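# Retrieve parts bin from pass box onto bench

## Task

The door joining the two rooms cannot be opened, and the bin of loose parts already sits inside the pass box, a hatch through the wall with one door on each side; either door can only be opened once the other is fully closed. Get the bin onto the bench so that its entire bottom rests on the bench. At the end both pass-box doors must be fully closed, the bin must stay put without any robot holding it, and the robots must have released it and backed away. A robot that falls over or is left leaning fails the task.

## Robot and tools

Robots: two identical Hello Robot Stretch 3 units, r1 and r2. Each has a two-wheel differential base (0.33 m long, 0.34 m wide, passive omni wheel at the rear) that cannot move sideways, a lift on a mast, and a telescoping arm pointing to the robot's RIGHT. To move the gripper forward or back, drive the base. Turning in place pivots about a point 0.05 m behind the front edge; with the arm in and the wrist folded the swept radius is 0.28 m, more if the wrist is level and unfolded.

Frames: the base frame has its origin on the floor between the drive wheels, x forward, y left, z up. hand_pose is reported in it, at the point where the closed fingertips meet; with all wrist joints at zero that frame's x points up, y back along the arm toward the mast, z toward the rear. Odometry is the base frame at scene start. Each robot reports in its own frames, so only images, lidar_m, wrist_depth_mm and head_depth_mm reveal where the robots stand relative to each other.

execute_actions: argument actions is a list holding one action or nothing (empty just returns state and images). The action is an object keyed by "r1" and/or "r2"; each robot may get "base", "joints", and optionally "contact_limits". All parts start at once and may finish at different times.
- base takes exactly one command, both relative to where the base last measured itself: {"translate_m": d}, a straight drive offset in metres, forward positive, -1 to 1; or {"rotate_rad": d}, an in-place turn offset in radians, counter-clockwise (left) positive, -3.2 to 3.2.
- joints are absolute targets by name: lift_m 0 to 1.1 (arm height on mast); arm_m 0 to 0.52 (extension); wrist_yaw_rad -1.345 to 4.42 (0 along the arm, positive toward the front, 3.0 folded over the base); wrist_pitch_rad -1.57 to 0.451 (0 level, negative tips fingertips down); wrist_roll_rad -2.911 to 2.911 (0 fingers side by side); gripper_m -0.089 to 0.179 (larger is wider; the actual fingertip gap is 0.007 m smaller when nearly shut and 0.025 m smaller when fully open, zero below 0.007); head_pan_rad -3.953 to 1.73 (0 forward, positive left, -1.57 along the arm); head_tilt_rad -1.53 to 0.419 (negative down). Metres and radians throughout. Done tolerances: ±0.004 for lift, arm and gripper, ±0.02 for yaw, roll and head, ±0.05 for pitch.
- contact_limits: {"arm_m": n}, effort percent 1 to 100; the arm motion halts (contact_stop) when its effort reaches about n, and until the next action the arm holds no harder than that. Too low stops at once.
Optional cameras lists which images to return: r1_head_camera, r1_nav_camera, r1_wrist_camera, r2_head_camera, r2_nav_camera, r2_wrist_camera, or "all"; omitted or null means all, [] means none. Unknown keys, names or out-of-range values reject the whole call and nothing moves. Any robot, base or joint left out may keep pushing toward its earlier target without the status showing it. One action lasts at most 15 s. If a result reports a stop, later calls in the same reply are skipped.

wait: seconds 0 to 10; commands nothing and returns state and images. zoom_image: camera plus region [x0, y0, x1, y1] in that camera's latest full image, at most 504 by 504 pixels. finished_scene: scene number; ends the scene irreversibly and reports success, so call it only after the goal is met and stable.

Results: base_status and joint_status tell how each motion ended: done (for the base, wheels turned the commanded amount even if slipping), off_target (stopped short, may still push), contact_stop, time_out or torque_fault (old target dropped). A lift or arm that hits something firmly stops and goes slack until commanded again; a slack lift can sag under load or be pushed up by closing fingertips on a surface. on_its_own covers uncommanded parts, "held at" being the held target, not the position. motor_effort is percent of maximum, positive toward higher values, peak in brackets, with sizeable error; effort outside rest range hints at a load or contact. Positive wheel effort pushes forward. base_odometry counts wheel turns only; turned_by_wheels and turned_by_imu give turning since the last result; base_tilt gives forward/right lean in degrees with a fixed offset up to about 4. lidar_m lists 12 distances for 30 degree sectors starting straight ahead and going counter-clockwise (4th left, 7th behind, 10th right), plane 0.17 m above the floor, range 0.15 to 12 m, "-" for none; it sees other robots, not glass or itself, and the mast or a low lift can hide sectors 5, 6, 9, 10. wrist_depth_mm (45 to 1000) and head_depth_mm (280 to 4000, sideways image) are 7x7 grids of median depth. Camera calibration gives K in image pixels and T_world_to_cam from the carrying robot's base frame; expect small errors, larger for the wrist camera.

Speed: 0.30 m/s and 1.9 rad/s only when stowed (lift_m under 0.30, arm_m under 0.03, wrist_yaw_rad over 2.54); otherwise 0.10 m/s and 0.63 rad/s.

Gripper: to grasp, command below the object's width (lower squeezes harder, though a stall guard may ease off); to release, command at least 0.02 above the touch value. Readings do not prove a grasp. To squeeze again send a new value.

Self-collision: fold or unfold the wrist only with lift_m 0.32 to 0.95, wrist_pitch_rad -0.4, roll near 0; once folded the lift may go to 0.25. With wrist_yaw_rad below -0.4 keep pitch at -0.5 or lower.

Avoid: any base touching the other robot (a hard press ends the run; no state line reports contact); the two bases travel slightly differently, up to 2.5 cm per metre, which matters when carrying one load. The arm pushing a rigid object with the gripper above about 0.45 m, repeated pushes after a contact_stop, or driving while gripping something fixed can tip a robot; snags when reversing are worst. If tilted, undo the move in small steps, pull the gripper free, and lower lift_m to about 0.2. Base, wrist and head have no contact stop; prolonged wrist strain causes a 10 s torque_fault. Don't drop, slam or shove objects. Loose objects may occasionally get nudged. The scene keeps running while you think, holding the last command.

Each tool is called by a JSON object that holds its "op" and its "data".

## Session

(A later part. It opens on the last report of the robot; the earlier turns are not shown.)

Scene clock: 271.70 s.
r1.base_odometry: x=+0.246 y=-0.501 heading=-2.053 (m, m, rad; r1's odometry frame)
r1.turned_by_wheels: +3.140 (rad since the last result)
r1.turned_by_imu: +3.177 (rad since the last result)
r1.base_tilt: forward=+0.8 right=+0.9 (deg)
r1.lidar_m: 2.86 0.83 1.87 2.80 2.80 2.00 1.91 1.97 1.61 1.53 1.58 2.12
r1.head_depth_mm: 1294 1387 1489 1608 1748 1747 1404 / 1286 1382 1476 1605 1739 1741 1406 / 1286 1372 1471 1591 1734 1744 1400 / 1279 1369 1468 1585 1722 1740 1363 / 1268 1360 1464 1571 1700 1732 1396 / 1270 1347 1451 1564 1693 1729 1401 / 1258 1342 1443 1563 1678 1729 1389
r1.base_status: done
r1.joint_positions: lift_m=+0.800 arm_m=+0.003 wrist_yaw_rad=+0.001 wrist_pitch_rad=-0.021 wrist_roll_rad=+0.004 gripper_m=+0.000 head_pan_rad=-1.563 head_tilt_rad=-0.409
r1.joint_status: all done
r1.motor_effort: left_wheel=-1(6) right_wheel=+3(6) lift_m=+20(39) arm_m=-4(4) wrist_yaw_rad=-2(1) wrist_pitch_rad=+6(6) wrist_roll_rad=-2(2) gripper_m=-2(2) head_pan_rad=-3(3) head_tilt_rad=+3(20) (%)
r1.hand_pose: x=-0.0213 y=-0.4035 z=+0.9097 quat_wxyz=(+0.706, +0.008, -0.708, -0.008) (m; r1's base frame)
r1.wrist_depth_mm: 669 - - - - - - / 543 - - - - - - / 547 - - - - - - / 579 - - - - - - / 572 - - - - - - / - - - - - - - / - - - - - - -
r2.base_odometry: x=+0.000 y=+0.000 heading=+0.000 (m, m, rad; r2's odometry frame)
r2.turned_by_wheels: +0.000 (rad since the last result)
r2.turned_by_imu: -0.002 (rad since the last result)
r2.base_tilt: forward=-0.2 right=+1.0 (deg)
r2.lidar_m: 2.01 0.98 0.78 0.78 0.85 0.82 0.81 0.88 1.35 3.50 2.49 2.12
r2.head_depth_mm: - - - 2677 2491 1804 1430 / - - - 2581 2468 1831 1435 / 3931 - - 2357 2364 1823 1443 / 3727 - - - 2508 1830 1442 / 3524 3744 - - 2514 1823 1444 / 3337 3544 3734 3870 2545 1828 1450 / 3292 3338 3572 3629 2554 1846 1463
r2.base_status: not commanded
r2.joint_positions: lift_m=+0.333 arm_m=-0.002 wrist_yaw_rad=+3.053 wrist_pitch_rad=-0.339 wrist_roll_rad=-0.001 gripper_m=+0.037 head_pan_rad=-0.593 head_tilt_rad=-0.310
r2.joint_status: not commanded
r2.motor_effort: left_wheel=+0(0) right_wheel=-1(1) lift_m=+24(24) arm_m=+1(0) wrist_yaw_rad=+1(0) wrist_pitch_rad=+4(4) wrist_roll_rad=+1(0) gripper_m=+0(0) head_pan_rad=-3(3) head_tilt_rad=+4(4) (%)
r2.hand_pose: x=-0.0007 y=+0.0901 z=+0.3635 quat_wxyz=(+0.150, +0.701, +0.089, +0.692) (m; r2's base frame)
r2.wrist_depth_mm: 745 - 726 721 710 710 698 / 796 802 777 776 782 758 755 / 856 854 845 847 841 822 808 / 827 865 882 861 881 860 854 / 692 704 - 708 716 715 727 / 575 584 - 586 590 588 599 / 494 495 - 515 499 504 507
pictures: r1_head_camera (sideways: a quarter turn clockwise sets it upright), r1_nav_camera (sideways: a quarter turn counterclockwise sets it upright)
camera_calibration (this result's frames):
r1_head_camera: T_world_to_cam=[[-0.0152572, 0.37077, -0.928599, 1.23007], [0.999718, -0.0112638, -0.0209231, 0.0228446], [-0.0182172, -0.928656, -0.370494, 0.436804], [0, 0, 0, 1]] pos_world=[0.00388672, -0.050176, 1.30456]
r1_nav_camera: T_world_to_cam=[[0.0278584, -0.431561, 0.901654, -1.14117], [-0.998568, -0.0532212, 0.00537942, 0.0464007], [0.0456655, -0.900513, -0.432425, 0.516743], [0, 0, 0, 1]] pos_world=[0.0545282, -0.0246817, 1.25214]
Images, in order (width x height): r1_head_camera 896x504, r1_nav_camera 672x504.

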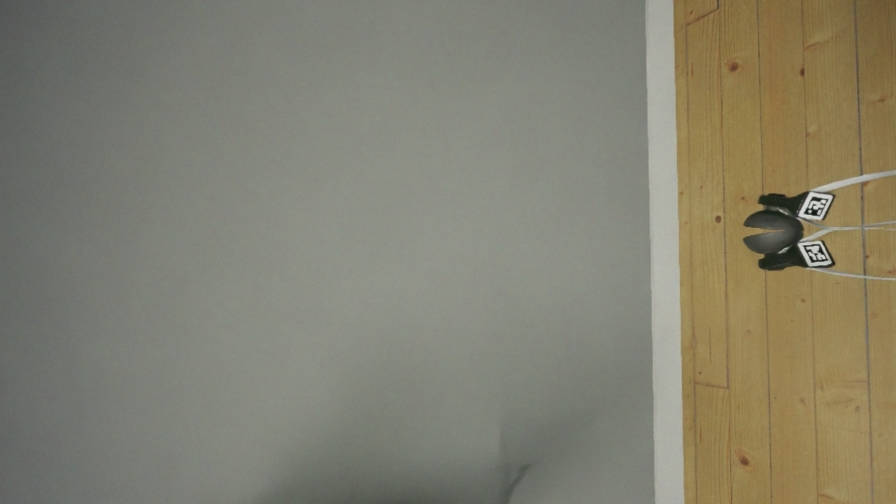

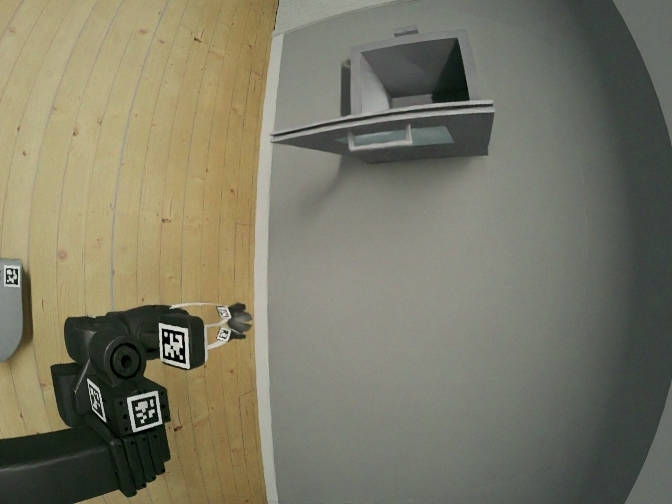

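{"op": "execute_actions", "data": {"actions": [{"r1":{"joints":{"lift_m":0.69,"arm_m":0.48,"head_pan_rad":-1.2},"base":{"translate_m":0.7}}}], "cameras": ["r1_head_camera","r1_nav_camera"]}}

Scene clock: 283.93 s.
r1.base_odometry: x=-0.079 y=-1.121 heading=-2.053 (m, m, rad; r1's odometry frame)
r1.turned_by_wheels: +0.000 (rad since the last result)
r1.turned_by_imu: -0.002 (rad since the last result)
r1.base_tilt: forward=+0.8 right=+0.9 (deg)
r1.lidar_m: 2.16 0.79 0.91 0.44 2.90 2.74 2.61 2.21 1.58 1.51 1.55 2.05
r1.head_depth_mm: 1218 756 776 1232 993 1633 1410 / 1247 1285 685 735 800 1630 1399 / 1282 1343 1816 1581 1702 1744 1401 / 1324 1355 1350 1448 1766 1741 1400 / 1366 1465 1564 1700 1851 1733 1396 / 1412 1513 1622 1762 1913 1737 1391 / 1433 1546 1656 1812 1980 1726 1391
r1.base_status: done
r1.joint_positions: lift_m=+0.690 arm_m=+0.480 wrist_yaw_rad=-0.002 wrist_pitch_rad=-0.021 wrist_roll_rad=+0.004 gripper_m=+0.000 head_pan_rad=-1.207 head_tilt_rad=-0.408
r1.joint_status: all done
r1.motor_effort: left_wheel=-1(14) right_wheel=+2(21) lift_m=+20(20) arm_m=+3(5) wrist_yaw_rad=+2(9) wrist_pitch_rad=+6(6) wrist_roll_rad=-2(3) gripper_m=-3(3) head_pan_rad=+1(18) head_tilt_rad=+3(4) (%)
r1.hand_pose: x=-0.0219 y=-0.8804 z=+0.7997 quat_wxyz=(+0.706, +0.007, -0.708, -0.008) (m; r1's base frame)
r1.wrist_depth_mm: 95 910 - 919 740 756 762 / 95 114 - - 783 795 787 / 96 114 - 579 811 802 809 / 97 116 192 297 840 842 834 / 97 117 168 285 880 889 902 / 98 117 160 - 914 918 909 / 99 119 185 929 962 938 955
r2.base_odometry: x=+0.000 y=+0.000 heading=+0.000 (m, m, rad; r2's odometry frame)
r2.turned_by_wheels: +0.000 (rad since the last result)
r2.turned_by_imu: -0.003 (rad since the last result)
r2.base_tilt: forward=-0.1 right=+1.0 (deg)
r2.lidar_m: 2.00 0.98 0.79 0.78 0.85 0.82 0.81 0.88 1.35 3.50 2.50 2.12
r2.head_depth_mm: - - - 2669 2484 1800 1423 / - - - 2574 2482 1825 1439 / 3874 - - 2351 2326 1818 1438 / 3659 - - - 2505 1838 1447 / 3500 3753 - - 2523 1834 1447 / 3378 3550 3737 3810 2510 1848 1455 / 3245 3392 3557 3670 2543 1858 1455
r2.base_status: not commanded
r2.joint_positions: lift_m=+0.333 arm_m=-0.002 wrist_yaw_rad=+3.053 wrist_pitch_rad=-0.339 wrist_roll_rad=-0.001 gripper_m=+0.037 head_pan_rad=-0.593 head_tilt_rad=-0.310
r2.joint_status: not commanded
r2.motor_effort: left_wheel=+0(0) right_wheel=+0(1) lift_m=+24(24) arm_m=+1(0) wrist_yaw_rad=+0(0) wrist_pitch_rad=+4(4) wrist_roll_rad=+0(0) gripper_m=+0(1) head_pan_rad=-2(2) head_tilt_rad=+4(4) (%)
r2.hand_pose: x=-0.0007 y=+0.0901 z=+0.3635 quat_wxyz=(+0.150, +0.701, +0.089, +0.692) (m; r2's base frame)
r2.wrist_depth_mm: 742 - 731 714 712 713 704 / 795 785 778 777 763 768 760 / 853 851 838 849 835 821 824 / 845 885 894 884 856 852 854 / 702 705 - 702 712 727 729 / 577 578 - 585 590 600 591 / 489 495 - 515 502 506 508
pictures: r1_head_camera (sideways: a quarter turn clockwise sets it upright), r1_nav_camera (sideways: a quarter turn counterclockwise sets it upright)
camera_calibration (this result's frames):
r1_head_camera: T_world_to_cam=[[-0.143529, 0.341807, -0.928745, 1.23104], [0.940829, 0.338235, -0.0209158, 0.0231943], [0.306985, -0.876792, -0.370129, 0.434346], [0, 0, 0, 1]] pos_world=[0.0215317, -0.0477942, 1.30458]
r1_nav_camera: T_world_to_cam=[[0.176552, -0.394391, 0.901823, -1.1423], [-0.917251, -0.398273, 0.00539743, 0.0458813], [0.357043, -0.828151, -0.432072, 0.514383], [0, 0, 0, 1]] pos_world=[0.0601034, -0.00625254, 1.25216]
Images, in order (width x height): r1_head_camera 896x504, r1_nav_camera 672x504.

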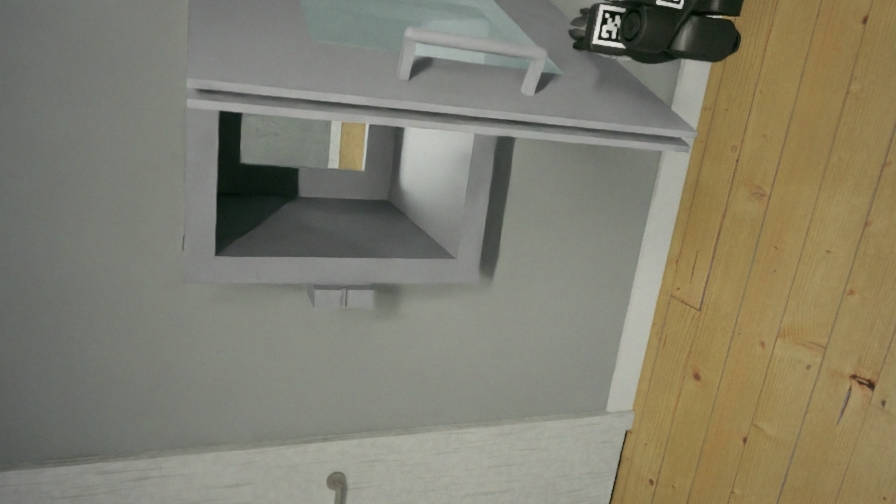

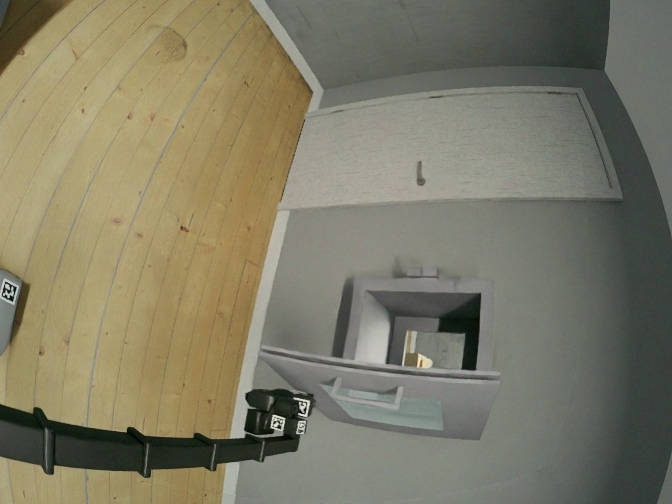

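{"op": "execute_actions", "data": {"actions": [{"r1":{"joints":{"head_pan_rad":-1.57},"base":{"translate_m":0.5}}}], "cameras": ["r1_head_camera","r1_nav_camera"]}}

Scene clock: 293.57 s.
r1.base_odometry: x=-0.310 y=-1.564 heading=-2.053 (m, m, rad; r1's odometry frame)
r1.turned_by_wheels: +0.000 (rad since the last result)
r1.turned_by_imu: -0.002 (rad since the last result)
r1.base_tilt: forward=+0.8 right=+0.9 (deg)
r1.lidar_m: 1.66 1.71 0.48 0.52 0.63 0.63 3.11 2.19 1.56 1.50 1.54 1.74
r1.head_depth_mm: 1263 1003 1403 1294 1709 1748 1398 / 1259 898 921 1112 1701 1756 - / 1253 1301 891 967 1016 1626 1403 / 1252 1304 1266 1463 1634 1686 1393 / 1239 1327 1410 1534 1667 1730 1395 / 1238 1316 1416 1530 1649 1730 1391 / 1226 1311 1399 1509 1626 1697 1385
r1.base_status: done
r1.joint_positions: lift_m=+0.690 arm_m=+0.480 wrist_yaw_rad=-0.002 wrist_pitch_rad=-0.021 wrist_roll_rad=+0.004 gripper_m=+0.000 head_pan_rad=-1.563 head_tilt_rad=-0.408
r1.joint_status: all done
r1.motor_effort: left_wheel=-1(10) right_wheel=+2(15) lift_m=+20(20) arm_m=+3(3) wrist_yaw_rad=+2(22) wrist_pitch_rad=+6(6) wrist_roll_rad=-2(2) gripper_m=-3(4) head_pan_rad=-3(19) head_tilt_rad=+3(3) (%)
r1.hand_pose: x=-0.0219 y=-0.8804 z=+0.7997 quat_wxyz=(+0.706, +0.007, -0.708, -0.008) (m; r1's base frame)
r1.wrist_depth_mm: 706 720 725 534 - 182 219 / 723 752 748 765 - 186 248 / 752 770 770 777 - 192 299 / 788 808 815 597 596 203 298 / 816 850 850 829 854 208 327 / 841 839 868 - 880 217 912 / 851 896 905 938 914 233 947
r2.base_odometry: x=+0.000 y=+0.000 heading=+0.000 (m, m, rad; r2's odometry frame)
r2.turned_by_wheels: +0.000 (rad since the last result)
r2.turned_by_imu: -0.003 (rad since the last result)
r2.base_tilt: forward=-0.1 right=+1.0 (deg)
r2.lidar_m: 2.01 0.98 0.79 0.78 0.85 0.82 0.81 0.88 1.35 3.50 2.49 2.12
r2.head_depth_mm: - - - 2658 2459 1821 1431 / - - - 2543 2444 1820 1435 / 3933 - - 2336 2367 1833 1453 / 3767 - - - 2514 1828 1447 / 3532 3718 - - 2494 1836 1454 / 3394 3482 3760 3871 2542 1840 1454 / 3280 3380 3482 3712 2556 1847 1452
r2.base_status: not commanded
r2.joint_positions: lift_m=+0.333 arm_m=-0.002 wrist_yaw_rad=+3.053 wrist_pitch_rad=-0.339 wrist_roll_rad=-0.001 gripper_m=+0.037 head_pan_rad=-0.593 head_tilt_rad=-0.310
r2.joint_status: not commanded
r2.motor_effort: left_wheel=+0(0) right_wheel=+0(1) lift_m=+24(24) arm_m=+1(2) wrist_yaw_rad=+0(0) wrist_pitch_rad=+4(4) wrist_roll_rad=+1(0) gripper_m=-1(1) head_pan_rad=-2(2) head_tilt_rad=+4(4) (%)
r2.hand_pose: x=-0.0007 y=+0.0901 z=+0.3635 quat_wxyz=(+0.150, +0.701, +0.089, +0.692) (m; r2's base frame)
r2.wrist_depth_mm: 731 - 731 720 722 701 706 / 789 801 784 780 764 761 751 / 868 867 849 847 830 837 839 / 821 867 893 876 855 840 869 / 692 691 - 697 708 711 719 / 570 588 - 586 595 599 594 / 495 493 - 517 506 505 504
pictures: r1_head_camera (sideways: a quarter turn clockwise sets it upright), r1_nav_camera (sideways: a quarter turn counterclockwise sets it upright)
camera_calibration (this result's frames):
r1_head_camera: T_world_to_cam=[[-0.0154782, 0.370388, -0.928748, 1.23027], [0.999724, -0.0106684, -0.0209157, 0.0228348], [-0.0176552, -0.928816, -0.370121, 0.436316], [0, 0, 0, 1]] pos_world=[0.00391702, -0.0501762, 1.30458]
r1_nav_camera: T_world_to_cam=[[0.0281162, -0.431182, 0.901827, -1.1414], [-0.998536, -0.0538221, 0.00539782, 0.0463766], [0.0462108, -0.900658, -0.432064, 0.516269], [0, 0, 0, 1]] pos_world=[0.0545433, -0.0246724, 1.25216]
Images, in order (width x height): r1_head_camera 896x504, r1_nav_camera 672x504.

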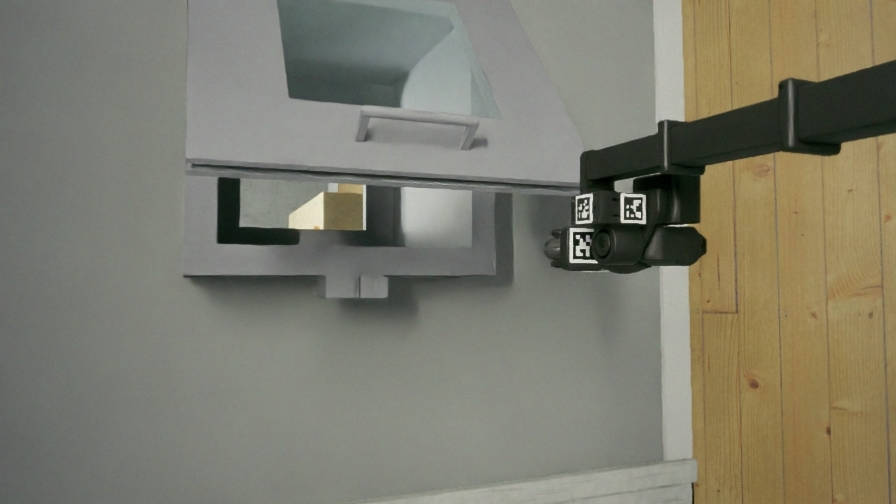

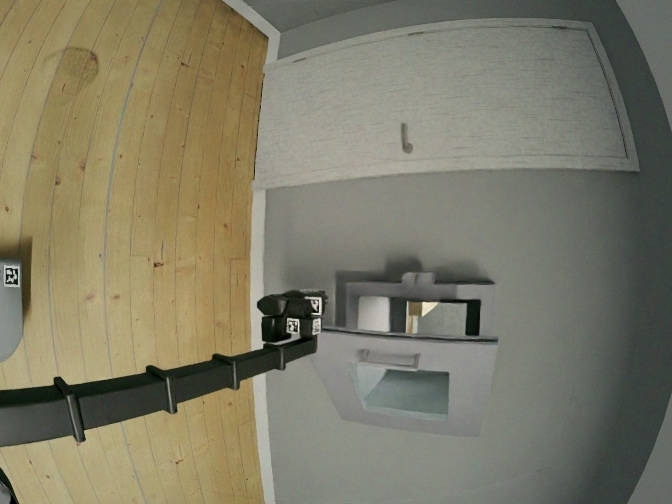

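{"op": "execute_actions", "data": {"actions": [{"r1":{"joints":{"arm_m":0.0},"base":{"translate_m":-0.2}}}], "cameras": []}}

{"op": "execute_actions", "data": {"actions": [{"r1":{"base":{"rotate_rad":-1.55}}}], "cameras": []}}

{"op": "execute_actions", "data": {"actions": [{"r1":{"base":{"translate_m":0.45}}}], "cameras": []}}

{"op": "execute_actions", "data": {"actions": [{"r1":{"base":{"rotate_rad":1.57}}}], "cameras": []}}

{"op": "execute_actions", "data": {"actions": [{"r1":{"joints":{"arm_m":0.3}}}], "cameras": ["r1_head_camera","r1_nav_camera"]}}

Scene clock: 306.30 s.
r1.base_odometry: x=-0.218 y=-1.387 heading=-2.053 (m, m, rad; r1's odometry frame)
r1.turned_by_wheels: +0.000 (rad since the last result)
r1.turned_by_imu: -0.001 (rad since the last result)
r1.base_tilt: forward=+0.8 right=+0.9 (deg)
r1.lidar_m: 1.86 1.92 0.57 1.25 2.90 3.04 2.91 2.21 1.57 1.51 1.55 1.95
r1.head_depth_mm: 1269 1337 1443 1582 1713 1746 1399 / 1262 1081 1192 1265 1696 1752 1402 / 1258 979 1797 1469 1695 1741 1406 / 1255 895 915 1003 1111 1741 1437 / 1250 1204 883 956 1646 1730 1395 / 1243 1305 1259 1523 1659 1727 1391 / 1238 1319 1417 1520 1652 1724 1386
r1.base_status: done
r1.joint_positions: lift_m=+0.690 arm_m=+0.003 wrist_yaw_rad=+0.000 wrist_pitch_rad=-0.021 wrist_roll_rad=+0.004 gripper_m=+0.000 head_pan_rad=-1.563 head_tilt_rad=-0.408
r1.joint_status: all done
joint sent to its limit — the command would take r1.arm_m past its lower limit, so that joint was sent only as far as its limit.
r1.motor_effort: left_wheel=-1(6) right_wheel=+3(2) lift_m=+20(20) arm_m=-4(5) wrist_yaw_rad=+2(1) wrist_pitch_rad=+6(6) wrist_roll_rad=-2(2) gripper_m=-3(2) head_pan_rad=-2(3) head_tilt_rad=+3(3) (%)
r1.hand_pose: x=-0.0215 y=-0.4035 z=+0.7997 quat_wxyz=(+0.706, +0.008, -0.708, -0.008) (m; r1's base frame)
r1.wrist_depth_mm: - - - 676 - - - / - - - 705 - - - / - - - 748 965 - - / - - - 805 - - - / - - - - - - - / - - - - - - - / - - - - - - -
r2.base_odometry: x=+0.000 y=+0.000 heading=+0.000 (m, m, rad; r2's odometry frame)
r2.turned_by_wheels: +0.000 (rad since the last result)
r2.turned_by_imu: -0.003 (rad since the last result)
r2.base_tilt: forward=-0.1 right=+1.1 (deg)
r2.lidar_m: 2.01 0.98 0.79 0.78 0.85 0.82 0.81 0.88 1.35 3.50 2.49 2.12
r2.head_depth_mm: - - - 2675 2501 1813 1438 / - - - 2536 2437 1817 1446 / 3898 - - 2351 2329 1820 1438 / 3719 - - - 2495 1827 1441 / 3558 3727 - - 2520 1831 1455 / 3423 3546 3729 3815 2518 1848 1459 / 3224 3391 3566 3732 2537 1854 1459
r2.base_status: not commanded
r2.joint_positions: lift_m=+0.333 arm_m=-0.002 wrist_yaw_rad=+3.053 wrist_pitch_rad=-0.339 wrist_roll_rad=-0.001 gripper_m=+0.037 head_pan_rad=-0.593 head_tilt_rad=-0.310
r2.joint_status: not commanded
r2.motor_effort: left_wheel=-1(1) right_wheel=-1(1) lift_m=+24(24) arm_m=+1(0) wrist_yaw_rad=+0(0) wrist_pitch_rad=+4(4) wrist_roll_rad=+1(0) gripper_m=+0(0) head_pan_rad=-3(2) head_tilt_rad=+4(4) (%)
r2.hand_pose: x=-0.0007 y=+0.0901 z=+0.3635 quat_wxyz=(+0.150, +0.701, +0.089, +0.692) (m; r2's base frame)
r2.wrist_depth_mm: 731 - 725 719 718 713 707 / 803 804 789 775 767 771 761 / 845 866 845 837 844 832 823 / 838 867 888 882 864 849 844 / 695 690 - 705 714 712 721 / 572 576 - 584 586 590 596 / 493 495 - 512 502 504 501
pictures: none
No camera images: the call's "cameras" was empty. Leave "cameras" out to get every camera's image.

Scene clock: 309.70 s.
r1.base_odometry: x=-0.218 y=-1.387 heading=+2.681 (m, m, rad; r1's odometry frame)
r1.turned_by_wheels: -1.550 (rad since the last result)
r1.turned_by_imu: -1.568 (rad since the last result)
r1.base_tilt: forward=+0.8 right=+0.9 (deg)
r1.lidar_m: 1.50 1.56 1.93 1.86 1.93 0.57 1.37 0.51 3.03 2.91 2.15 1.57
r1.head_depth_mm: 2448 2616 2817 3009 2328 1751 1403 / 2434 2622 2794 2990 2299 1747 1400 / 2426 2631 2777 2986 2301 1745 1401 / 2434 2601 2774 2988 2302 1740 1440 / 2430 2597 2766 2959 2299 1734 1393 / 2431 2602 2775 2949 2278 1734 1389 / 2418 2576 2767 2964 2278 1725 1392
r1.base_status: done
r1.joint_positions: lift_m=+0.690 arm_m=+0.003 wrist_yaw_rad=+0.000 wrist_pitch_rad=-0.021 wrist_roll_rad=+0.004 gripper_m=+0.000 head_pan_rad=-1.563 head_tilt_rad=-0.408
r1.joint_status: not commanded
r1.motor_effort: left_wheel=+4(8) right_wheel=-2(6) lift_m=+20(20) arm_m=-4(4) wrist_yaw_rad=+0(1) wrist_pitch_rad=+6(6) wrist_roll_rad=-2(2) gripper_m=-3(3) head_pan_rad=-3(2) head_tilt_rad=+2(3) (%)
r1.hand_pose: x=-0.0215 y=-0.4035 z=+0.7997 quat_wxyz=(+0.706, +0.008, -0.708, -0.008) (m; r1's base frame)
r1.wrist_depth_mm: - - - - - - - / - - - - - - - / - - - - - - - / - - - - - - - / - - - - - - - / - - - - - - - / - - - - - - -
r2.base_odometry: x=+0.000 y=+0.000 heading=+0.000 (m, m, rad; r2's odometry frame)
r2.turned_by_wheels: +0.000 (rad since the last result)
r2.turned_by_imu: -0.001 (rad since the last result)
r2.base_tilt: forward=-0.1 right=+1.1 (deg)
r2.lidar_m: 2.01 0.98 0.79 0.78 0.85 0.82 0.81 0.88 1.35 3.51 2.50 2.12
r2.head_depth_mm: - - - 2673 2485 1817 1432 / - - - 2549 2462 1821 1439 / 3880 - - 2335 2347 1827 1445 / 3691 - - - 2506 1830 1443 / 3515 3750 - - 2528 1842 1446 / 3329 3571 3777 3791 2547 1856 1449 / 3260 3354 3579 3674 2509 1872 1461
r2.base_status: not commanded
r2.joint_positions: lift_m=+0.333 arm_m=-0.002 wrist_yaw_rad=+3.053 wrist_pitch_rad=-0.339 wrist_roll_rad=-0.001 gripper_m=+0.037 head_pan_rad=-0.593 head_tilt_rad=-0.310
r2.joint_status: not commanded
r2.motor_effort: left_wheel=+0(1) right_wheel=-1(1) lift_m=+24(24) arm_m=+0(1) wrist_yaw_rad=+0(0) wrist_pitch_rad=+4(5) wrist_roll_rad=+0(0) gripper_m=+0(0) head_pan_rad=-3(2) head_tilt_rad=+4(4) (%)
r2.hand_pose: x=-0.0007 y=+0.0901 z=+0.3635 quat_wxyz=(+0.150, +0.701, +0.089, +0.692) (m; r2's base frame)
r2.wrist_depth_mm: 743 - 727 724 707 713 710 / 811 803 776 781 766 775 753 / 851 853 845 831 823 830 815 / 829 861 880 880 863 860 858 / 688 692 - 714 712 712 708 / 575 575 - 589 596 593 590 / 492 499 - 507 502 508 505
pictures: none
No camera images: the call's "cameras" was empty. Leave "cameras" out to get every camera's image.

Scene clock: 315.67 s.
r1.base_odometry: x=-0.621 y=-1.187 heading=+2.681 (m, m, rad; r1's odometry frame)
r1.turned_by_wheels: +0.000 (rad since the last result)
r1.turned_by_imu: +0.000 (rad since the last result)
r1.base_tilt: forward=+0.8 right=+0.9 (deg)
r1.lidar_m: 1.05 1.09 1.46 1.86 1.93 0.97 0.93 0.94 3.04 2.91 1.51 1.10
r1.head_depth_mm: 2459 2626 2797 2980 2319 1750 1403 / 2441 2605 2805 2996 2303 1749 1402 / 2434 2604 2777 3014 2296 1750 1401 / 2426 2599 2801 2976 2298 1745 1441 / 2436 2599 2791 2963 2294 1739 1397 / 2439 2570 2784 2969 2284 1731 1394 / 2416 2602 2775 2943 2279 1732 1392
r1.base_status: done
r1.joint_positions: lift_m=+0.690 arm_m=+0.003 wrist_yaw_rad=+0.000 wrist_pitch_rad=-0.021 wrist_roll_rad=+0.004 gripper_m=+0.000 head_pan_rad=-1.563 head_tilt_rad=-0.408
r1.joint_status: not commanded
r1.motor_effort: left_wheel=+3(9) right_wheel=-1(2) lift_m=+20(20) arm_m=-4(4) wrist_yaw_rad=+1(1) wrist_pitch_rad=+6(6) wrist_roll_rad=-2(2) gripper_m=-3(3) head_pan_rad=-2(2) head_tilt_rad=+3(4) (%)
r1.hand_pose: x=-0.0215 y=-0.4035 z=+0.7997 quat_wxyz=(+0.706, +0.008, -0.708, -0.008) (m; r1's base frame)
r1.wrist_depth_mm: - - - - - - - / - - - - - - - / - - - - - - - / - - - - - - - / - - - - - - - / - - - - - - - / - - - - - - -
r2.base_odometry: x=+0.000 y=+0.000 heading=+0.000 (m, m, rad; r2's odometry frame)
r2.turned_by_wheels: +0.000 (rad since the last result)
r2.turned_by_imu: -0.002 (rad since the last result)
r2.base_tilt: forward=-0.2 right=+1.1 (deg)
r2.lidar_m: 2.01 0.98 0.78 0.78 0.85 0.82 0.81 0.88 1.34 3.50 2.50 2.13
r2.head_depth_mm: - - - 2684 2461 1823 1436 / - - - 2596 2454 1819 1430 / 3867 - - 2343 2334 1834 1441 / 3739 - - - 2489 1839 1439 / 3580 3736 - - 2527 1828 1449 / 3392 3520 3690 3870 2528 1831 1455 / 3237 3381 3571 3708 2536 1848 1459
r2.base_status: not commanded
r2.joint_positions: lift_m=+0.333 arm_m=-0.002 wrist_yaw_rad=+3.053 wrist_pitch_rad=-0.339 wrist_roll_rad=-0.001 gripper_m=+0.037 head_pan_rad=-0.593 head_tilt_rad=-0.310
r2.joint_status: not commanded
r2.motor_effort: left_wheel=+0(0) right_wheel=-1(2) lift_m=+24(24) arm_m=+1(0) wrist_yaw_rad=+0(1) wrist_pitch_rad=+4(4) wrist_roll_rad=+0(1) gripper_m=+0(1) head_pan_rad=-3(2) head_tilt_rad=+4(4) (%)
r2.hand_pose: x=-0.0007 y=+0.0901 z=+0.3635 quat_wxyz=(+0.150, +0.701, +0.089, +0.692) (m; r2's base frame)
r2.wrist_depth_mm: 738 - 715 717 706 709 700 / 799 785 781 769 766 773 756 / 842 855 832 835 828 825 823 / 821 882 874 877 864 863 869 / 686 692 - 709 710 718 721 / 579 580 - 581 597 592 593 / 487 494 - 522 499 504 508
pictures: none
No camera images: the call's "cameras" was empty. Leave "cameras" out to get every camera's image.

Scene clock: 319.10 s.
r1.base_odometry: x=-0.621 y=-1.187 heading=-2.033 (m, m, rad; r1's odometry frame)
r1.turned_by_wheels: +1.570 (rad since the last result)
r1.turned_by_imu: +1.588 (rad since the last result)
r1.base_tilt: forward=+0.8 right=+0.9 (deg)
r1.lidar_m: 1.87 1.93 0.97 0.95 0.93 3.04 2.91 1.52 1.10 1.05 1.09 1.45
r1.head_depth_mm: 876 584 611 1021 839 1296 1367 / 874 525 544 1348 996 749 1368 / 872 478 491 1292 990 674 1363 / 870 438 449 483 506 563 637 / 864 404 419 450 489 542 600 / 865 750 790 843 946 1265 1350 / 861 919 987 1053 1155 1259 1349
r1.base_status: done
r1.joint_positions: lift_m=+0.690 arm_m=+0.003 wrist_yaw_rad=+0.000 wrist_pitch_rad=-0.021 wrist_roll_rad=+0.004 gripper_m=+0.000 head_pan_rad=-1.563 head_tilt_rad=-0.408
r1.joint_status: not commanded
r1.motor_effort: left_wheel=-2(6) right_wheel=+4(5) lift_m=+20(20) arm_m=-4(4) wrist_yaw_rad=+0(1) wrist_pitch_rad=+6(6) wrist_roll_rad=-2(2) gripper_m=-3(2) head_pan_rad=-2(2) head_tilt_rad=+2(3) (%)
r1.hand_pose: x=-0.0215 y=-0.4035 z=+0.7997 quat_wxyz=(+0.706, +0.008, -0.708, -0.008) (m; r1's base frame)
r1.wrist_depth_mm: 767 757 207 235 - 614 755 / 784 781 214 254 - 618 797 / 814 809 221 262 994 498 803 / 850 836 233 269 344 471 858 / 874 879 240 270 366 878 896 / 899 916 255 - 920 914 924 / 942 951 959 940 959 957 964
r2.base_odometry: x=+0.000 y=+0.000 heading=+0.000 (m, m, rad; r2's odometry frame)
r2.turned_by_wheels: +0.000 (rad since the last result)
r2.turned_by_imu: -0.001 (rad since the last result)
r2.base_tilt: forward=+0.0 right=+1.0 (deg)
r2.lidar_m: 2.01 0.98 0.79 0.78 0.85 0.82 0.81 0.88 1.35 3.51 2.49 2.12
r2.head_depth_mm: - - - 2688 2514 1832 1441 / - - - 2554 2451 1820 1446 / 3823 - - 2339 2358 1827 1445 / 3690 - - - 2519 1836 1442 / 3516 3734 - - 2541 1835 1454 / 3379 3536 3705 3818 2543 1861 1449 / 3247 3388 3580 3698 2548 1854 1462
r2.base_status: not commanded
r2.joint_positions: lift_m=+0.333 arm_m=-0.002 wrist_yaw_rad=+3.053 wrist_pitch_rad=-0.339 wrist_roll_rad=-0.001 gripper_m=+0.037 head_pan_rad=-0.593 head_tilt_rad=-0.310
r2.joint_status: not commanded
r2.motor_effort: left_wheel=+0(0) right_wheel=-1(1) lift_m=+24(24) arm_m=+1(1) wrist_yaw_rad=+0(0) wrist_pitch_rad=+4(4) wrist_roll_rad=+0(0) gripper_m=+0(0) head_pan_rad=-3(2) head_tilt_rad=+4(4) (%)
r2.hand_pose: x=-0.0007 y=+0.0901 z=+0.3635 quat_wxyz=(+0.150, +0.701, +0.089, +0.692) (m; r2's base frame)
r2.wrist_depth_mm: 734 - 726 717 710 703 704 / 784 796 779 778 765 761 763 / 846 870 838 849 831 834 827 / 831 884 867 871 858 870 861 / 695 691 - 714 714 712 720 / 574 573 - 585 588 592 593 / 489 490 - 520 503 508 511
pictures: none
No camera images: the call's "cameras" was empty. Leave "cameras" out to get every camera's image.

Scene clock: 322.70 s.
r1.base_odometry: x=-0.621 y=-1.187 heading=-2.033 (m, m, rad; r1's odometry frame)
r1.turned_by_wheels: +0.000 (rad since the last result)
r1.turned_by_imu: +0.000 (rad since the last result)
r1.base_tilt: forward=+0.8 right=+0.9 (deg)
r1.lidar_m: 1.87 1.93 0.97 0.95 0.93 3.04 2.91 1.52 1.10 1.05 1.09 1.46
r1.head_depth_mm: 877 702 759 828 880 1290 1368 / 873 684 1252 1350 881 1270 - / 871 668 698 1423 860 881 - / 867 654 681 1418 990 - 1325 / 864 638 666 721 781 1270 1359 / 863 624 650 691 765 1264 1355 / 861 912 987 1049 1153 1263 1346
r1.base_status: not commanded
r1.joint_positions: lift_m=+0.690 arm_m=+0.300 wrist_yaw_rad=+0.001 wrist_pitch_rad=-0.022 wrist_roll_rad=+0.004 gripper_m=+0.000 head_pan_rad=-1.563 head_tilt_rad=-0.407
r1.joint_status: all done
r1.motor_effort: left_wheel=-1(4) right_wheel=+2(7) lift_m=+20(20) arm_m=+3(7) wrist_yaw_rad=-2(11) wrist_pitch_rad=+6(7) wrist_roll_rad=-2(3) gripper_m=-3(3) head_pan_rad=-3(2) head_tilt_rad=+2(3) (%)
r1.hand_pose: x=-0.0211 y=-0.7003 z=+0.7996 quat_wxyz=(+0.706, +0.008, -0.708, -0.007) (m; r1's base frame)
r1.wrist_depth_mm: 155 160 596 - - 615 405 / 160 165 577 - - 618 409 / 164 171 570 870 864 620 389 / 170 176 188 198 208 219 234 / 174 181 192 198 215 228 246 / 181 188 197 - 225 238 256 / 187 195 209 220 234 601 592
r2.base_odometry: x=+0.000 y=+0.000 heading=+0.000 (m, m, rad; r2's odometry frame)
r2.turned_by_wheels: +0.000 (rad since the last result)
r2.turned_by_imu: -0.001 (rad since the last result)
r2.base_tilt: forward=-0.1 right=+1.0 (deg)
r2.lidar_m: 2.00 0.98 0.78 0.78 0.85 0.82 0.81 0.88 1.34 3.51 2.49 2.12
r2.head_depth_mm: - - - 2698 2470 1809 1429 / - - - 2547 2452 1819 1439 / 3858 - - 2347 2353 1816 1443 / 3745 - - - 2490 1827 1436 / 3515 3767 - - 2529 1854 1449 / 3421 3528 3734 3868 2538 1859 1453 / 3221 3399 3594 3747 2552 1850 1454
r2.base_status: not commanded
r2.joint_positions: lift_m=+0.333 arm_m=-0.002 wrist_yaw_rad=+3.053 wrist_pitch_rad=-0.339 wrist_roll_rad=-0.001 gripper_m=+0.037 head_pan_rad=-0.593 head_tilt_rad=-0.310
r2.joint_status: not commanded
r2.motor_effort: left_wheel=+0(0) right_wheel=-1(0) lift_m=+24(24) arm_m=+0(1) wrist_yaw_rad=+0(0) wrist_pitch_rad=+4(4) wrist_roll_rad=+0(0) gripper_m=+0(0) head_pan_rad=-3(2) head_tilt_rad=+4(4) (%)
r2.hand_pose: x=-0.0007 y=+0.0901 z=+0.3635 quat_wxyz=(+0.150, +0.701, +0.089, +0.692) (m; r2's base frame)
r2.wrist_depth_mm: 735 - 724 713 717 703 702 / 801 791 783 774 768 769 765 / 842 869 841 853 828 834 829 / 821 870 882 870 857 870 874 / 686 694 - 703 717 716 725 / 577 573 - 586 592 593 588 / 489 494 - 515 495 503 509
pictures: r1_head_camera (sideways: a quarter turn clockwise sets it upright), r1_nav_camera (sideways: a quarter turn counterclockwise sets it upright)
camera_calibration (this result's frames):
r1_head_camera: T_world_to_cam=[[-0.0153733, 0.369692, -0.929027, 1.23063], [0.999722, -0.0109528, -0.0209016, 0.0228166], [-0.0179026, -0.92909, -0.369421, 0.435406], [0, 0, 0, 1]] pos_world=[0.00390352, -0.0501736, 1.30461]
r1_nav_camera: T_world_to_cam=[[0.0279951, -0.430509, 0.902152, -1.14182], [-0.99855, -0.0535497, 0.0054324, 0.0463317], [0.0459713, -0.900996, -0.431384, 0.515387], [0, 0, 0, 1]] pos_world=[0.0545369, -0.0247229, 1.25218]
Images, in order (width x height): r1_head_camera 896x504, r1_nav_camera 672x504.

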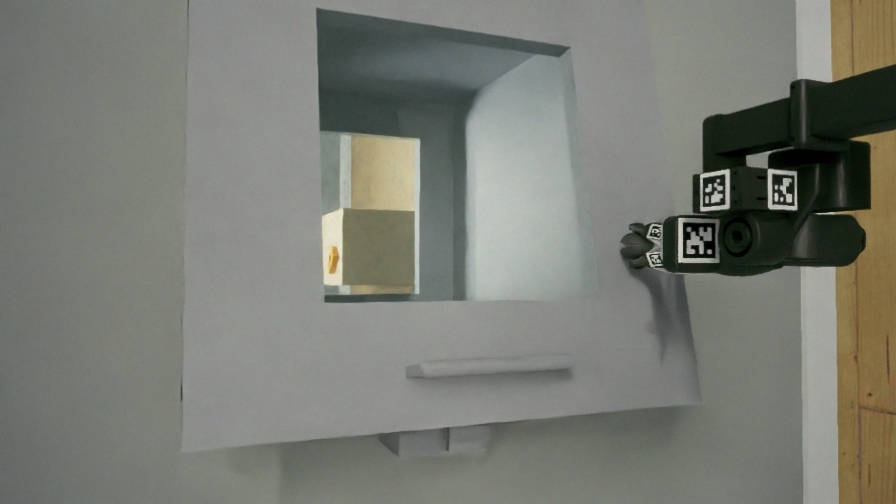

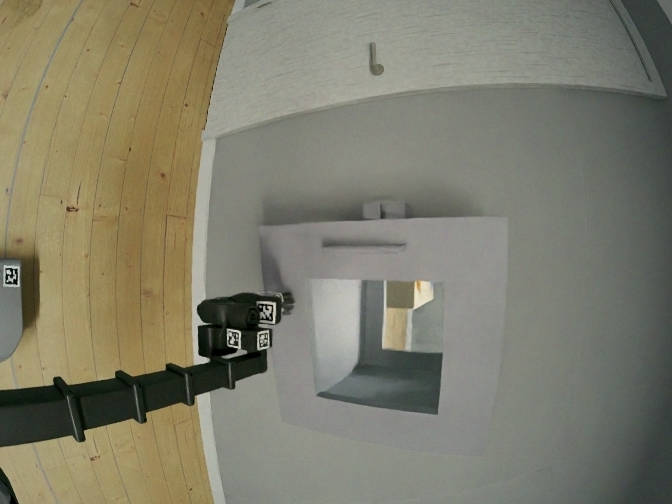

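Keep pushing until contact.

{"op": "execute_actions", "data": {"actions": [{"r1":{"joints":{"arm_m":0.5}}}], "cameras": ["r1_head_camera","r1_nav_camera"]}}

Scene clock: 327.93 s.
r1.base_odometry: x=-0.621 y=-1.187 heading=-2.033 (m, m, rad; r1's odometry frame)
r1.turned_by_wheels: +0.000 (rad since the last result)
r1.turned_by_imu: +0.043 (rad since the last result)
r1.base_tilt: forward=-2.9 right=-4.7 (deg)
r1.lidar_m: 1.88 1.96 0.96 0.92 0.93 1.58 2.07 1.48 1.10 1.07 1.13 1.55
r1.head_depth_mm: 994 1043 867 918 972 1311 1393 / 993 1044 868 1471 1002 1305 - / 997 1046 869 3221 1323 1338 1394 / 997 1049 877 3192 1346 1332 1402 / 999 1051 878 946 995 1318 1408 / 997 1050 879 919 993 1324 1411 / 998 1053 1107 1163 1242 1326 1413
r1.base_status: not commanded
r1.joint_positions: lift_m=+0.690 arm_m=+0.498 wrist_yaw_rad=+0.021 wrist_pitch_rad=-0.356 wrist_roll_rad=-0.001 gripper_m=+0.000 head_pan_rad=-1.563 head_tilt_rad=-0.406
r1.joint_status: all done
r1.on_its_own: base_tilt is 6.7 degrees off its reading at the scene's start (forward=+0.8 right=+0.9); arm_m is at rest, and its effort (+23) is outside its rest range (-14 to +14); wrist_yaw_rad is at rest, and its effort (-21) is outside its rest range (-12 to +12); wrist_pitch_rad is at rest, and its effort (+74) is outside its rest range (-20 to +32)
r1.motor_effort: left_wheel=-2(17) right_wheel=+1(3) lift_m=+28(27) arm_m=+23(29) wrist_yaw_rad=-21(21) wrist_pitch_rad=+74(74) wrist_roll_rad=+1(2) gripper_m=-6(7) head_pan_rad=-3(3) head_tilt_rad=+2(4) (%)
r1.hand_pose: x=-0.0165 y=-0.8747 z=+0.7169 quat_wxyz=(+0.698, +0.133, -0.694, -0.118) (m; r1's base frame)
r1.wrist_depth_mm: 138 159 527 - - 636 419 / 148 157 513 726 704 614 425 / 159 163 452 512 472 439 389 / 174 174 182 171 166 162 158 / 190 187 182 174 174 172 168 / 210 207 200 - 192 189 185 / 243 232 226 221 215 209 204
r2.base_odometry: x=+0.000 y=+0.000 heading=+0.000 (m, m, rad; r2's odometry frame)
r2.turned_by_wheels: +0.000 (rad since the last result)
r2.turned_by_imu: -0.001 (rad since the last result)
r2.base_tilt: forward=-0.2 right=+1.1 (deg)
r2.lidar_m: 2.01 0.98 0.79 0.78 0.85 0.82 0.81 0.88 1.34 3.52 2.49 2.13
r2.head_depth_mm: - - - 2668 2484 1805 1435 / - - - 2533 2475 1827 1441 / 3873 - - 2351 2345 1823 1445 / 3725 - - - 2494 1824 1451 / 3545 3727 - - 2548 1843 1445 / 3391 3562 3701 3874 2538 1846 1457 / 3228 3414 3577 3678 2552 1851 1462
r2.base_status: not commanded
r2.joint_positions: lift_m=+0.333 arm_m=-0.002 wrist_yaw_rad=+3.053 wrist_pitch_rad=-0.339 wrist_roll_rad=-0.001 gripper_m=+0.037 head_pan_rad=-0.593 head_tilt_rad=-0.310
r2.joint_status: not commanded
r2.motor_effort: left_wheel=-1(0) right_wheel=-1(2) lift_m=+24(24) arm_m=+1(0) wrist_yaw_rad=+0(1) wrist_pitch_rad=+5(4) wrist_roll_rad=+0(0) gripper_m=+0(0) head_pan_rad=-3(2) head_tilt_rad=+4(4) (%)
r2.hand_pose: x=-0.0007 y=+0.0901 z=+0.3635 quat_wxyz=(+0.150, +0.701, +0.089, +0.692) (m; r2's base frame)
r2.wrist_depth_mm: 744 - 721 720 713 715 707 / 789 802 792 766 764 751 750 / 852 868 835 849 836 827 827 / 843 864 887 874 865 861 879 / 688 695 - 709 723 707 717 / 567 580 - 587 591 587 594 / 485 493 - 514 500 506 512
pictures: r1_head_camera (sideways: a quarter turn clockwise sets it upright), r1_nav_camera (sideways: a quarter turn counterclockwise sets it upright)
camera_calibration (this result's frames):
r1_head_camera: T_world_to_cam=[[-0.0152483, 0.367923, -0.929731, 1.23155], [0.999718, -0.011295, -0.020866, 0.0227702], [-0.0181784, -0.929788, -0.367648, 0.4331], [0, 0, 0, 1]] pos_world=[0.00388831, -0.0501676, 1.30471]
r1_nav_camera: T_world_to_cam=[[0.0278521, -0.428795, 0.902972, -1.14289], [-0.998567, -0.0532372, 0.0055199, 0.0462178], [0.0457048, -0.901832, -0.429664, 0.513149], [0, 0, 0, 1]] pos_world=[0.0545302, -0.0248324, 1.25223]
Images, in order (width x height): r1_head_camera 896x504, r1_nav_camera 672x504.

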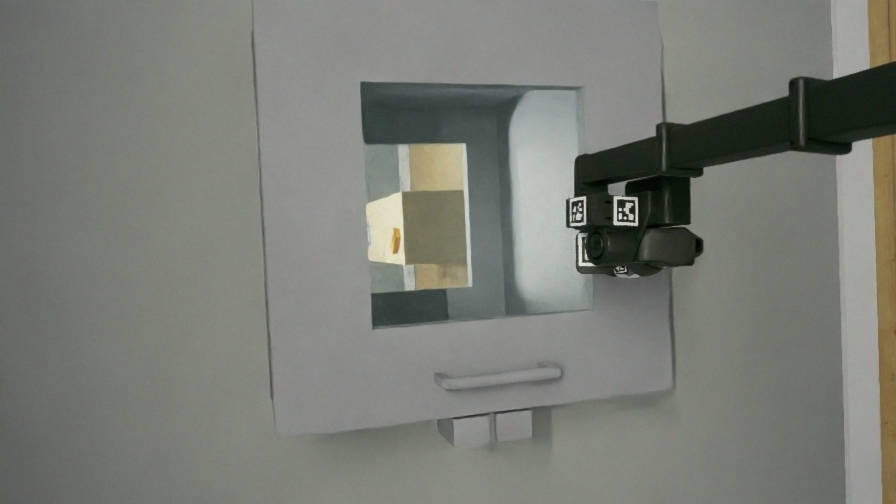

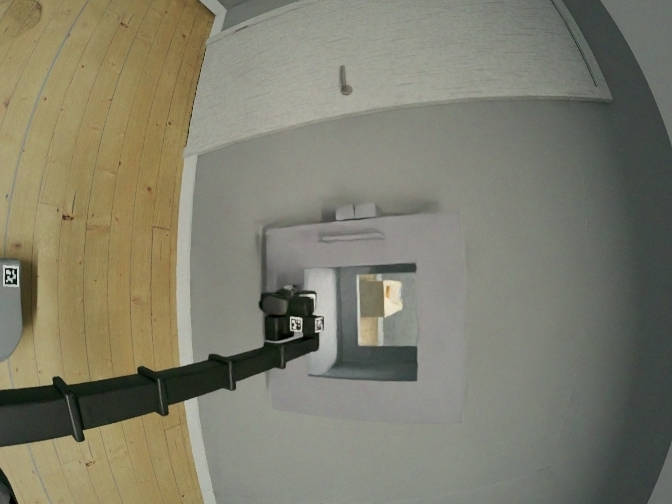

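Retract at once.

{"op": "execute_actions", "data": {"actions": [{"r1":{"joints":{"arm_m":0.05,"wrist_pitch_rad":0,"head_tilt_rad":-0.1}}}], "cameras": ["r1_head_camera","r1_nav_camera","r2_head_camera","r2_nav_camera"]}}

Scene clock: 334.90 s.
r1.base_odometry: x=-0.621 y=-1.187 heading=-2.033 (m, m, rad; r1's odometry frame)
r1.turned_by_wheels: +0.000 (rad since the last result)
r1.turned_by_imu: -0.053 (rad since the last result)
r1.base_tilt: forward=+0.8 right=+0.9 (deg)
r1.lidar_m: 1.87 1.93 0.97 1.31 0.93 3.04 2.91 1.53 1.10 1.06 1.09 1.44
r1.head_depth_mm: 970 981 1000 778 794 809 818 / 964 980 996 773 1367 1189 814 / 963 978 991 772 - 1185 811 / 958 973 988 765 3019 1186 808 / 952 965 984 763 779 790 802 / 945 966 976 760 768 783 797 / 941 958 974 990 1006 1021 1039
r1.base_status: not commanded
r1.joint_positions: lift_m=+0.690 arm_m=+0.050 wrist_yaw_rad=+0.000 wrist_pitch_rad=-0.019 wrist_roll_rad=-0.001 gripper_m=+0.000 head_pan_rad=-1.563 head_tilt_rad=-0.108
r1.joint_status: all done
r1.motor_effort: left_wheel=+1(18) right_wheel=+1(20) lift_m=+28(28) arm_m=-4(23) wrist_yaw_rad=+1(21) wrist_pitch_rad=+6(74) wrist_roll_rad=+1(1) gripper_m=-3(6) head_pan_rad=-3(2) head_tilt_rad=+3(19) (%)
r1.hand_pose: x=-0.0214 y=-0.4510 z=+0.8000 quat_wxyz=(+0.708, +0.007, -0.707, -0.007) (m; r1's base frame)
r1.wrist_depth_mm: 720 709 482 - - 493 727 / 727 740 503 - - 516 746 / 757 768 523 - 522 526 783 / 798 792 535 530 535 543 821 / 827 812 831 557 822 831 830 / 848 862 857 - 867 851 872 / 870 894 897 905 905 911 921
r2.base_odometry: x=+0.000 y=+0.000 heading=+0.000 (m, m, rad; r2's odometry frame)
r2.turned_by_wheels: +0.000 (rad since the last result)
r2.turned_by_imu: -0.002 (rad since the last result)
r2.base_tilt: forward=-0.1 right=+1.1 (deg)
r2.lidar_m: 2.01 0.98 0.78 0.78 0.85 0.82 0.81 0.88 1.35 3.50 2.49 2.12
r2.head_depth_mm: - - - 2690 2452 1821 1428 / - - - 2551 2436 1823 1444 / 3884 - - 2347 2344 1824 1445 / 3758 - - - 2505 1828 1449 / 3518 3754 - - 2502 1836 1444 / 3352 3567 3617 3827 2530 1847 1464 / 3232 3388 3579 3667 2542 1840 1459
r2.base_status: not commanded
r2.joint_positions: lift_m=+0.333 arm_m=-0.002 wrist_yaw_rad=+3.053 wrist_pitch_rad=-0.339 wrist_roll_rad=-0.001 gripper_m=+0.037 head_pan_rad=-0.593 head_tilt_rad=-0.310
r2.joint_status: not commanded
r2.motor_effort: left_wheel=+0(0) right_wheel=+0(2) lift_m=+24(24) arm_m=+0(1) wrist_yaw_rad=+0(1) wrist_pitch_rad=+4(4) wrist_roll_rad=+0(0) gripper_m=+0(0) head_pan_rad=-3(2) head_tilt_rad=+4(4) (%)
r2.hand_pose: x=-0.0007 y=+0.0901 z=+0.3635 quat_wxyz=(+0.150, +0.701, +0.089, +0.692) (m; r2's base frame)
r2.wrist_depth_mm: 738 - 726 722 714 705 696 / 810 796 781 785 761 753 741 / 844 859 848 833 830 832 822 / 819 874 885 861 859 873 856 / 687 696 - 708 713 723 725 / 575 582 - 583 593 594 596 / 489 494 - 516 505 500 506
pictures: r1_head_camera (sideways: a quarter turn clockwise sets it upright), r1_nav_camera (sideways: a quarter turn counterclockwise sets it upright), r2_head_camera (sideways: a quarter turn clockwise sets it upright), r2_nav_camera (sideways: a quarter turn counterclockwise sets it upright)
camera_calibration (this result's frames):
r1_head_camera: T_world_to_cam=[[-0.0131122, 0.0795335, -0.996746, 1.31916], [0.999757, -0.0166155, -0.0144776, 0.0144599], [-0.0177129, -0.996694, -0.0792963, 0.0577828], [0, 0, 0, 1]] pos_world=[0.0038641, -0.0470852, 1.31966]
r1_nav_camera: T_world_to_cam=[[0.0257522, -0.145569, 0.989013, -1.25526], [-0.998595, -0.0495813, 0.018704, 0.029049], [0.0463138, -0.988105, -0.146642, 0.144794], [0, 0, 0, 1]] pos_world=[0.054628, -0.0382157, 1.26216]
r2_head_camera: T_world_to_cam=[[-0.26471, 0.209194, -0.941364, 1.24798], [0.549436, 0.834959, 0.0310477, -0.0354658], [0.792495, -0.509001, -0.335961, 0.394732], [0, 0, 0, 1]] pos_world=[0.0370167, -0.0305394, 1.30852]
r2_nav_camera: T_world_to_cam=[[0.205367, -0.206494, 0.956653, -1.20186], [-0.60235, -0.797087, -0.0427436, 0.104561], [0.771361, -0.567462, -0.288077, 0.331018], [0, 0, 0, 1]] pos_world=[0.054471, 0.0230064, 1.24959]
Images, in order (width x height): r1_head_camera 896x504, r1_nav_camera 672x504, r2_head_camera 896x504, r2_nav_camera 672x504.

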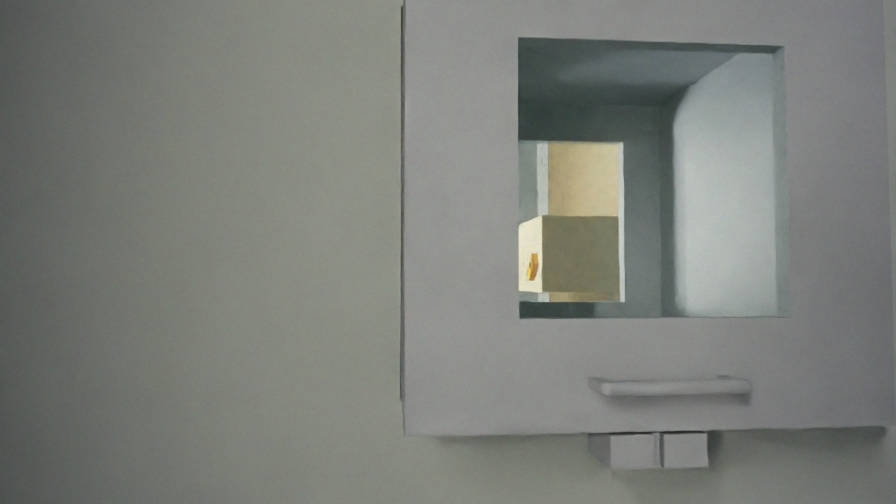

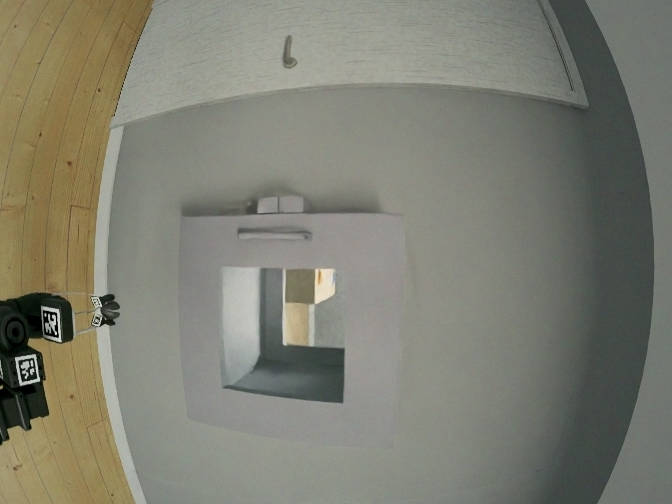

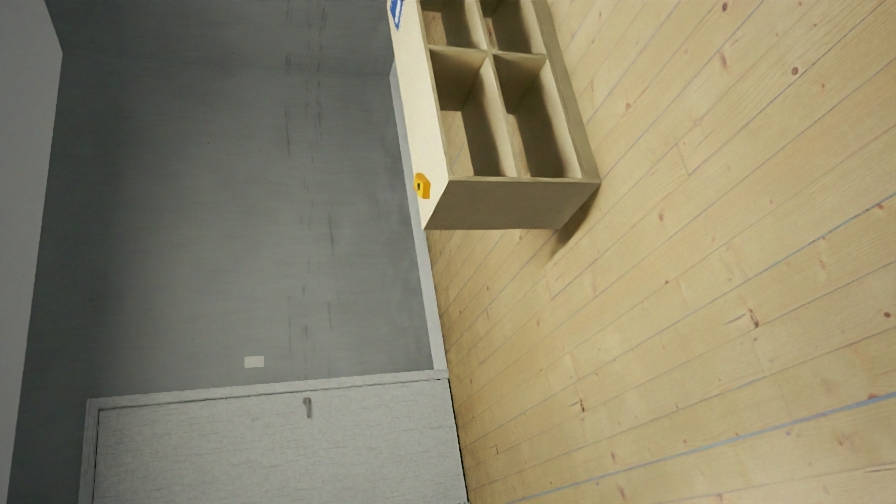

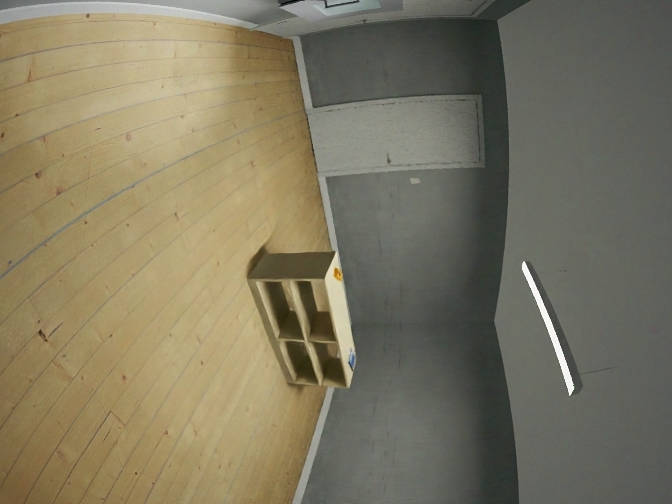

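Shut; latch blocks are aligned.

{"op": "finished_scene", "data": {"scene": 1}}

The scene is finished: the task was done.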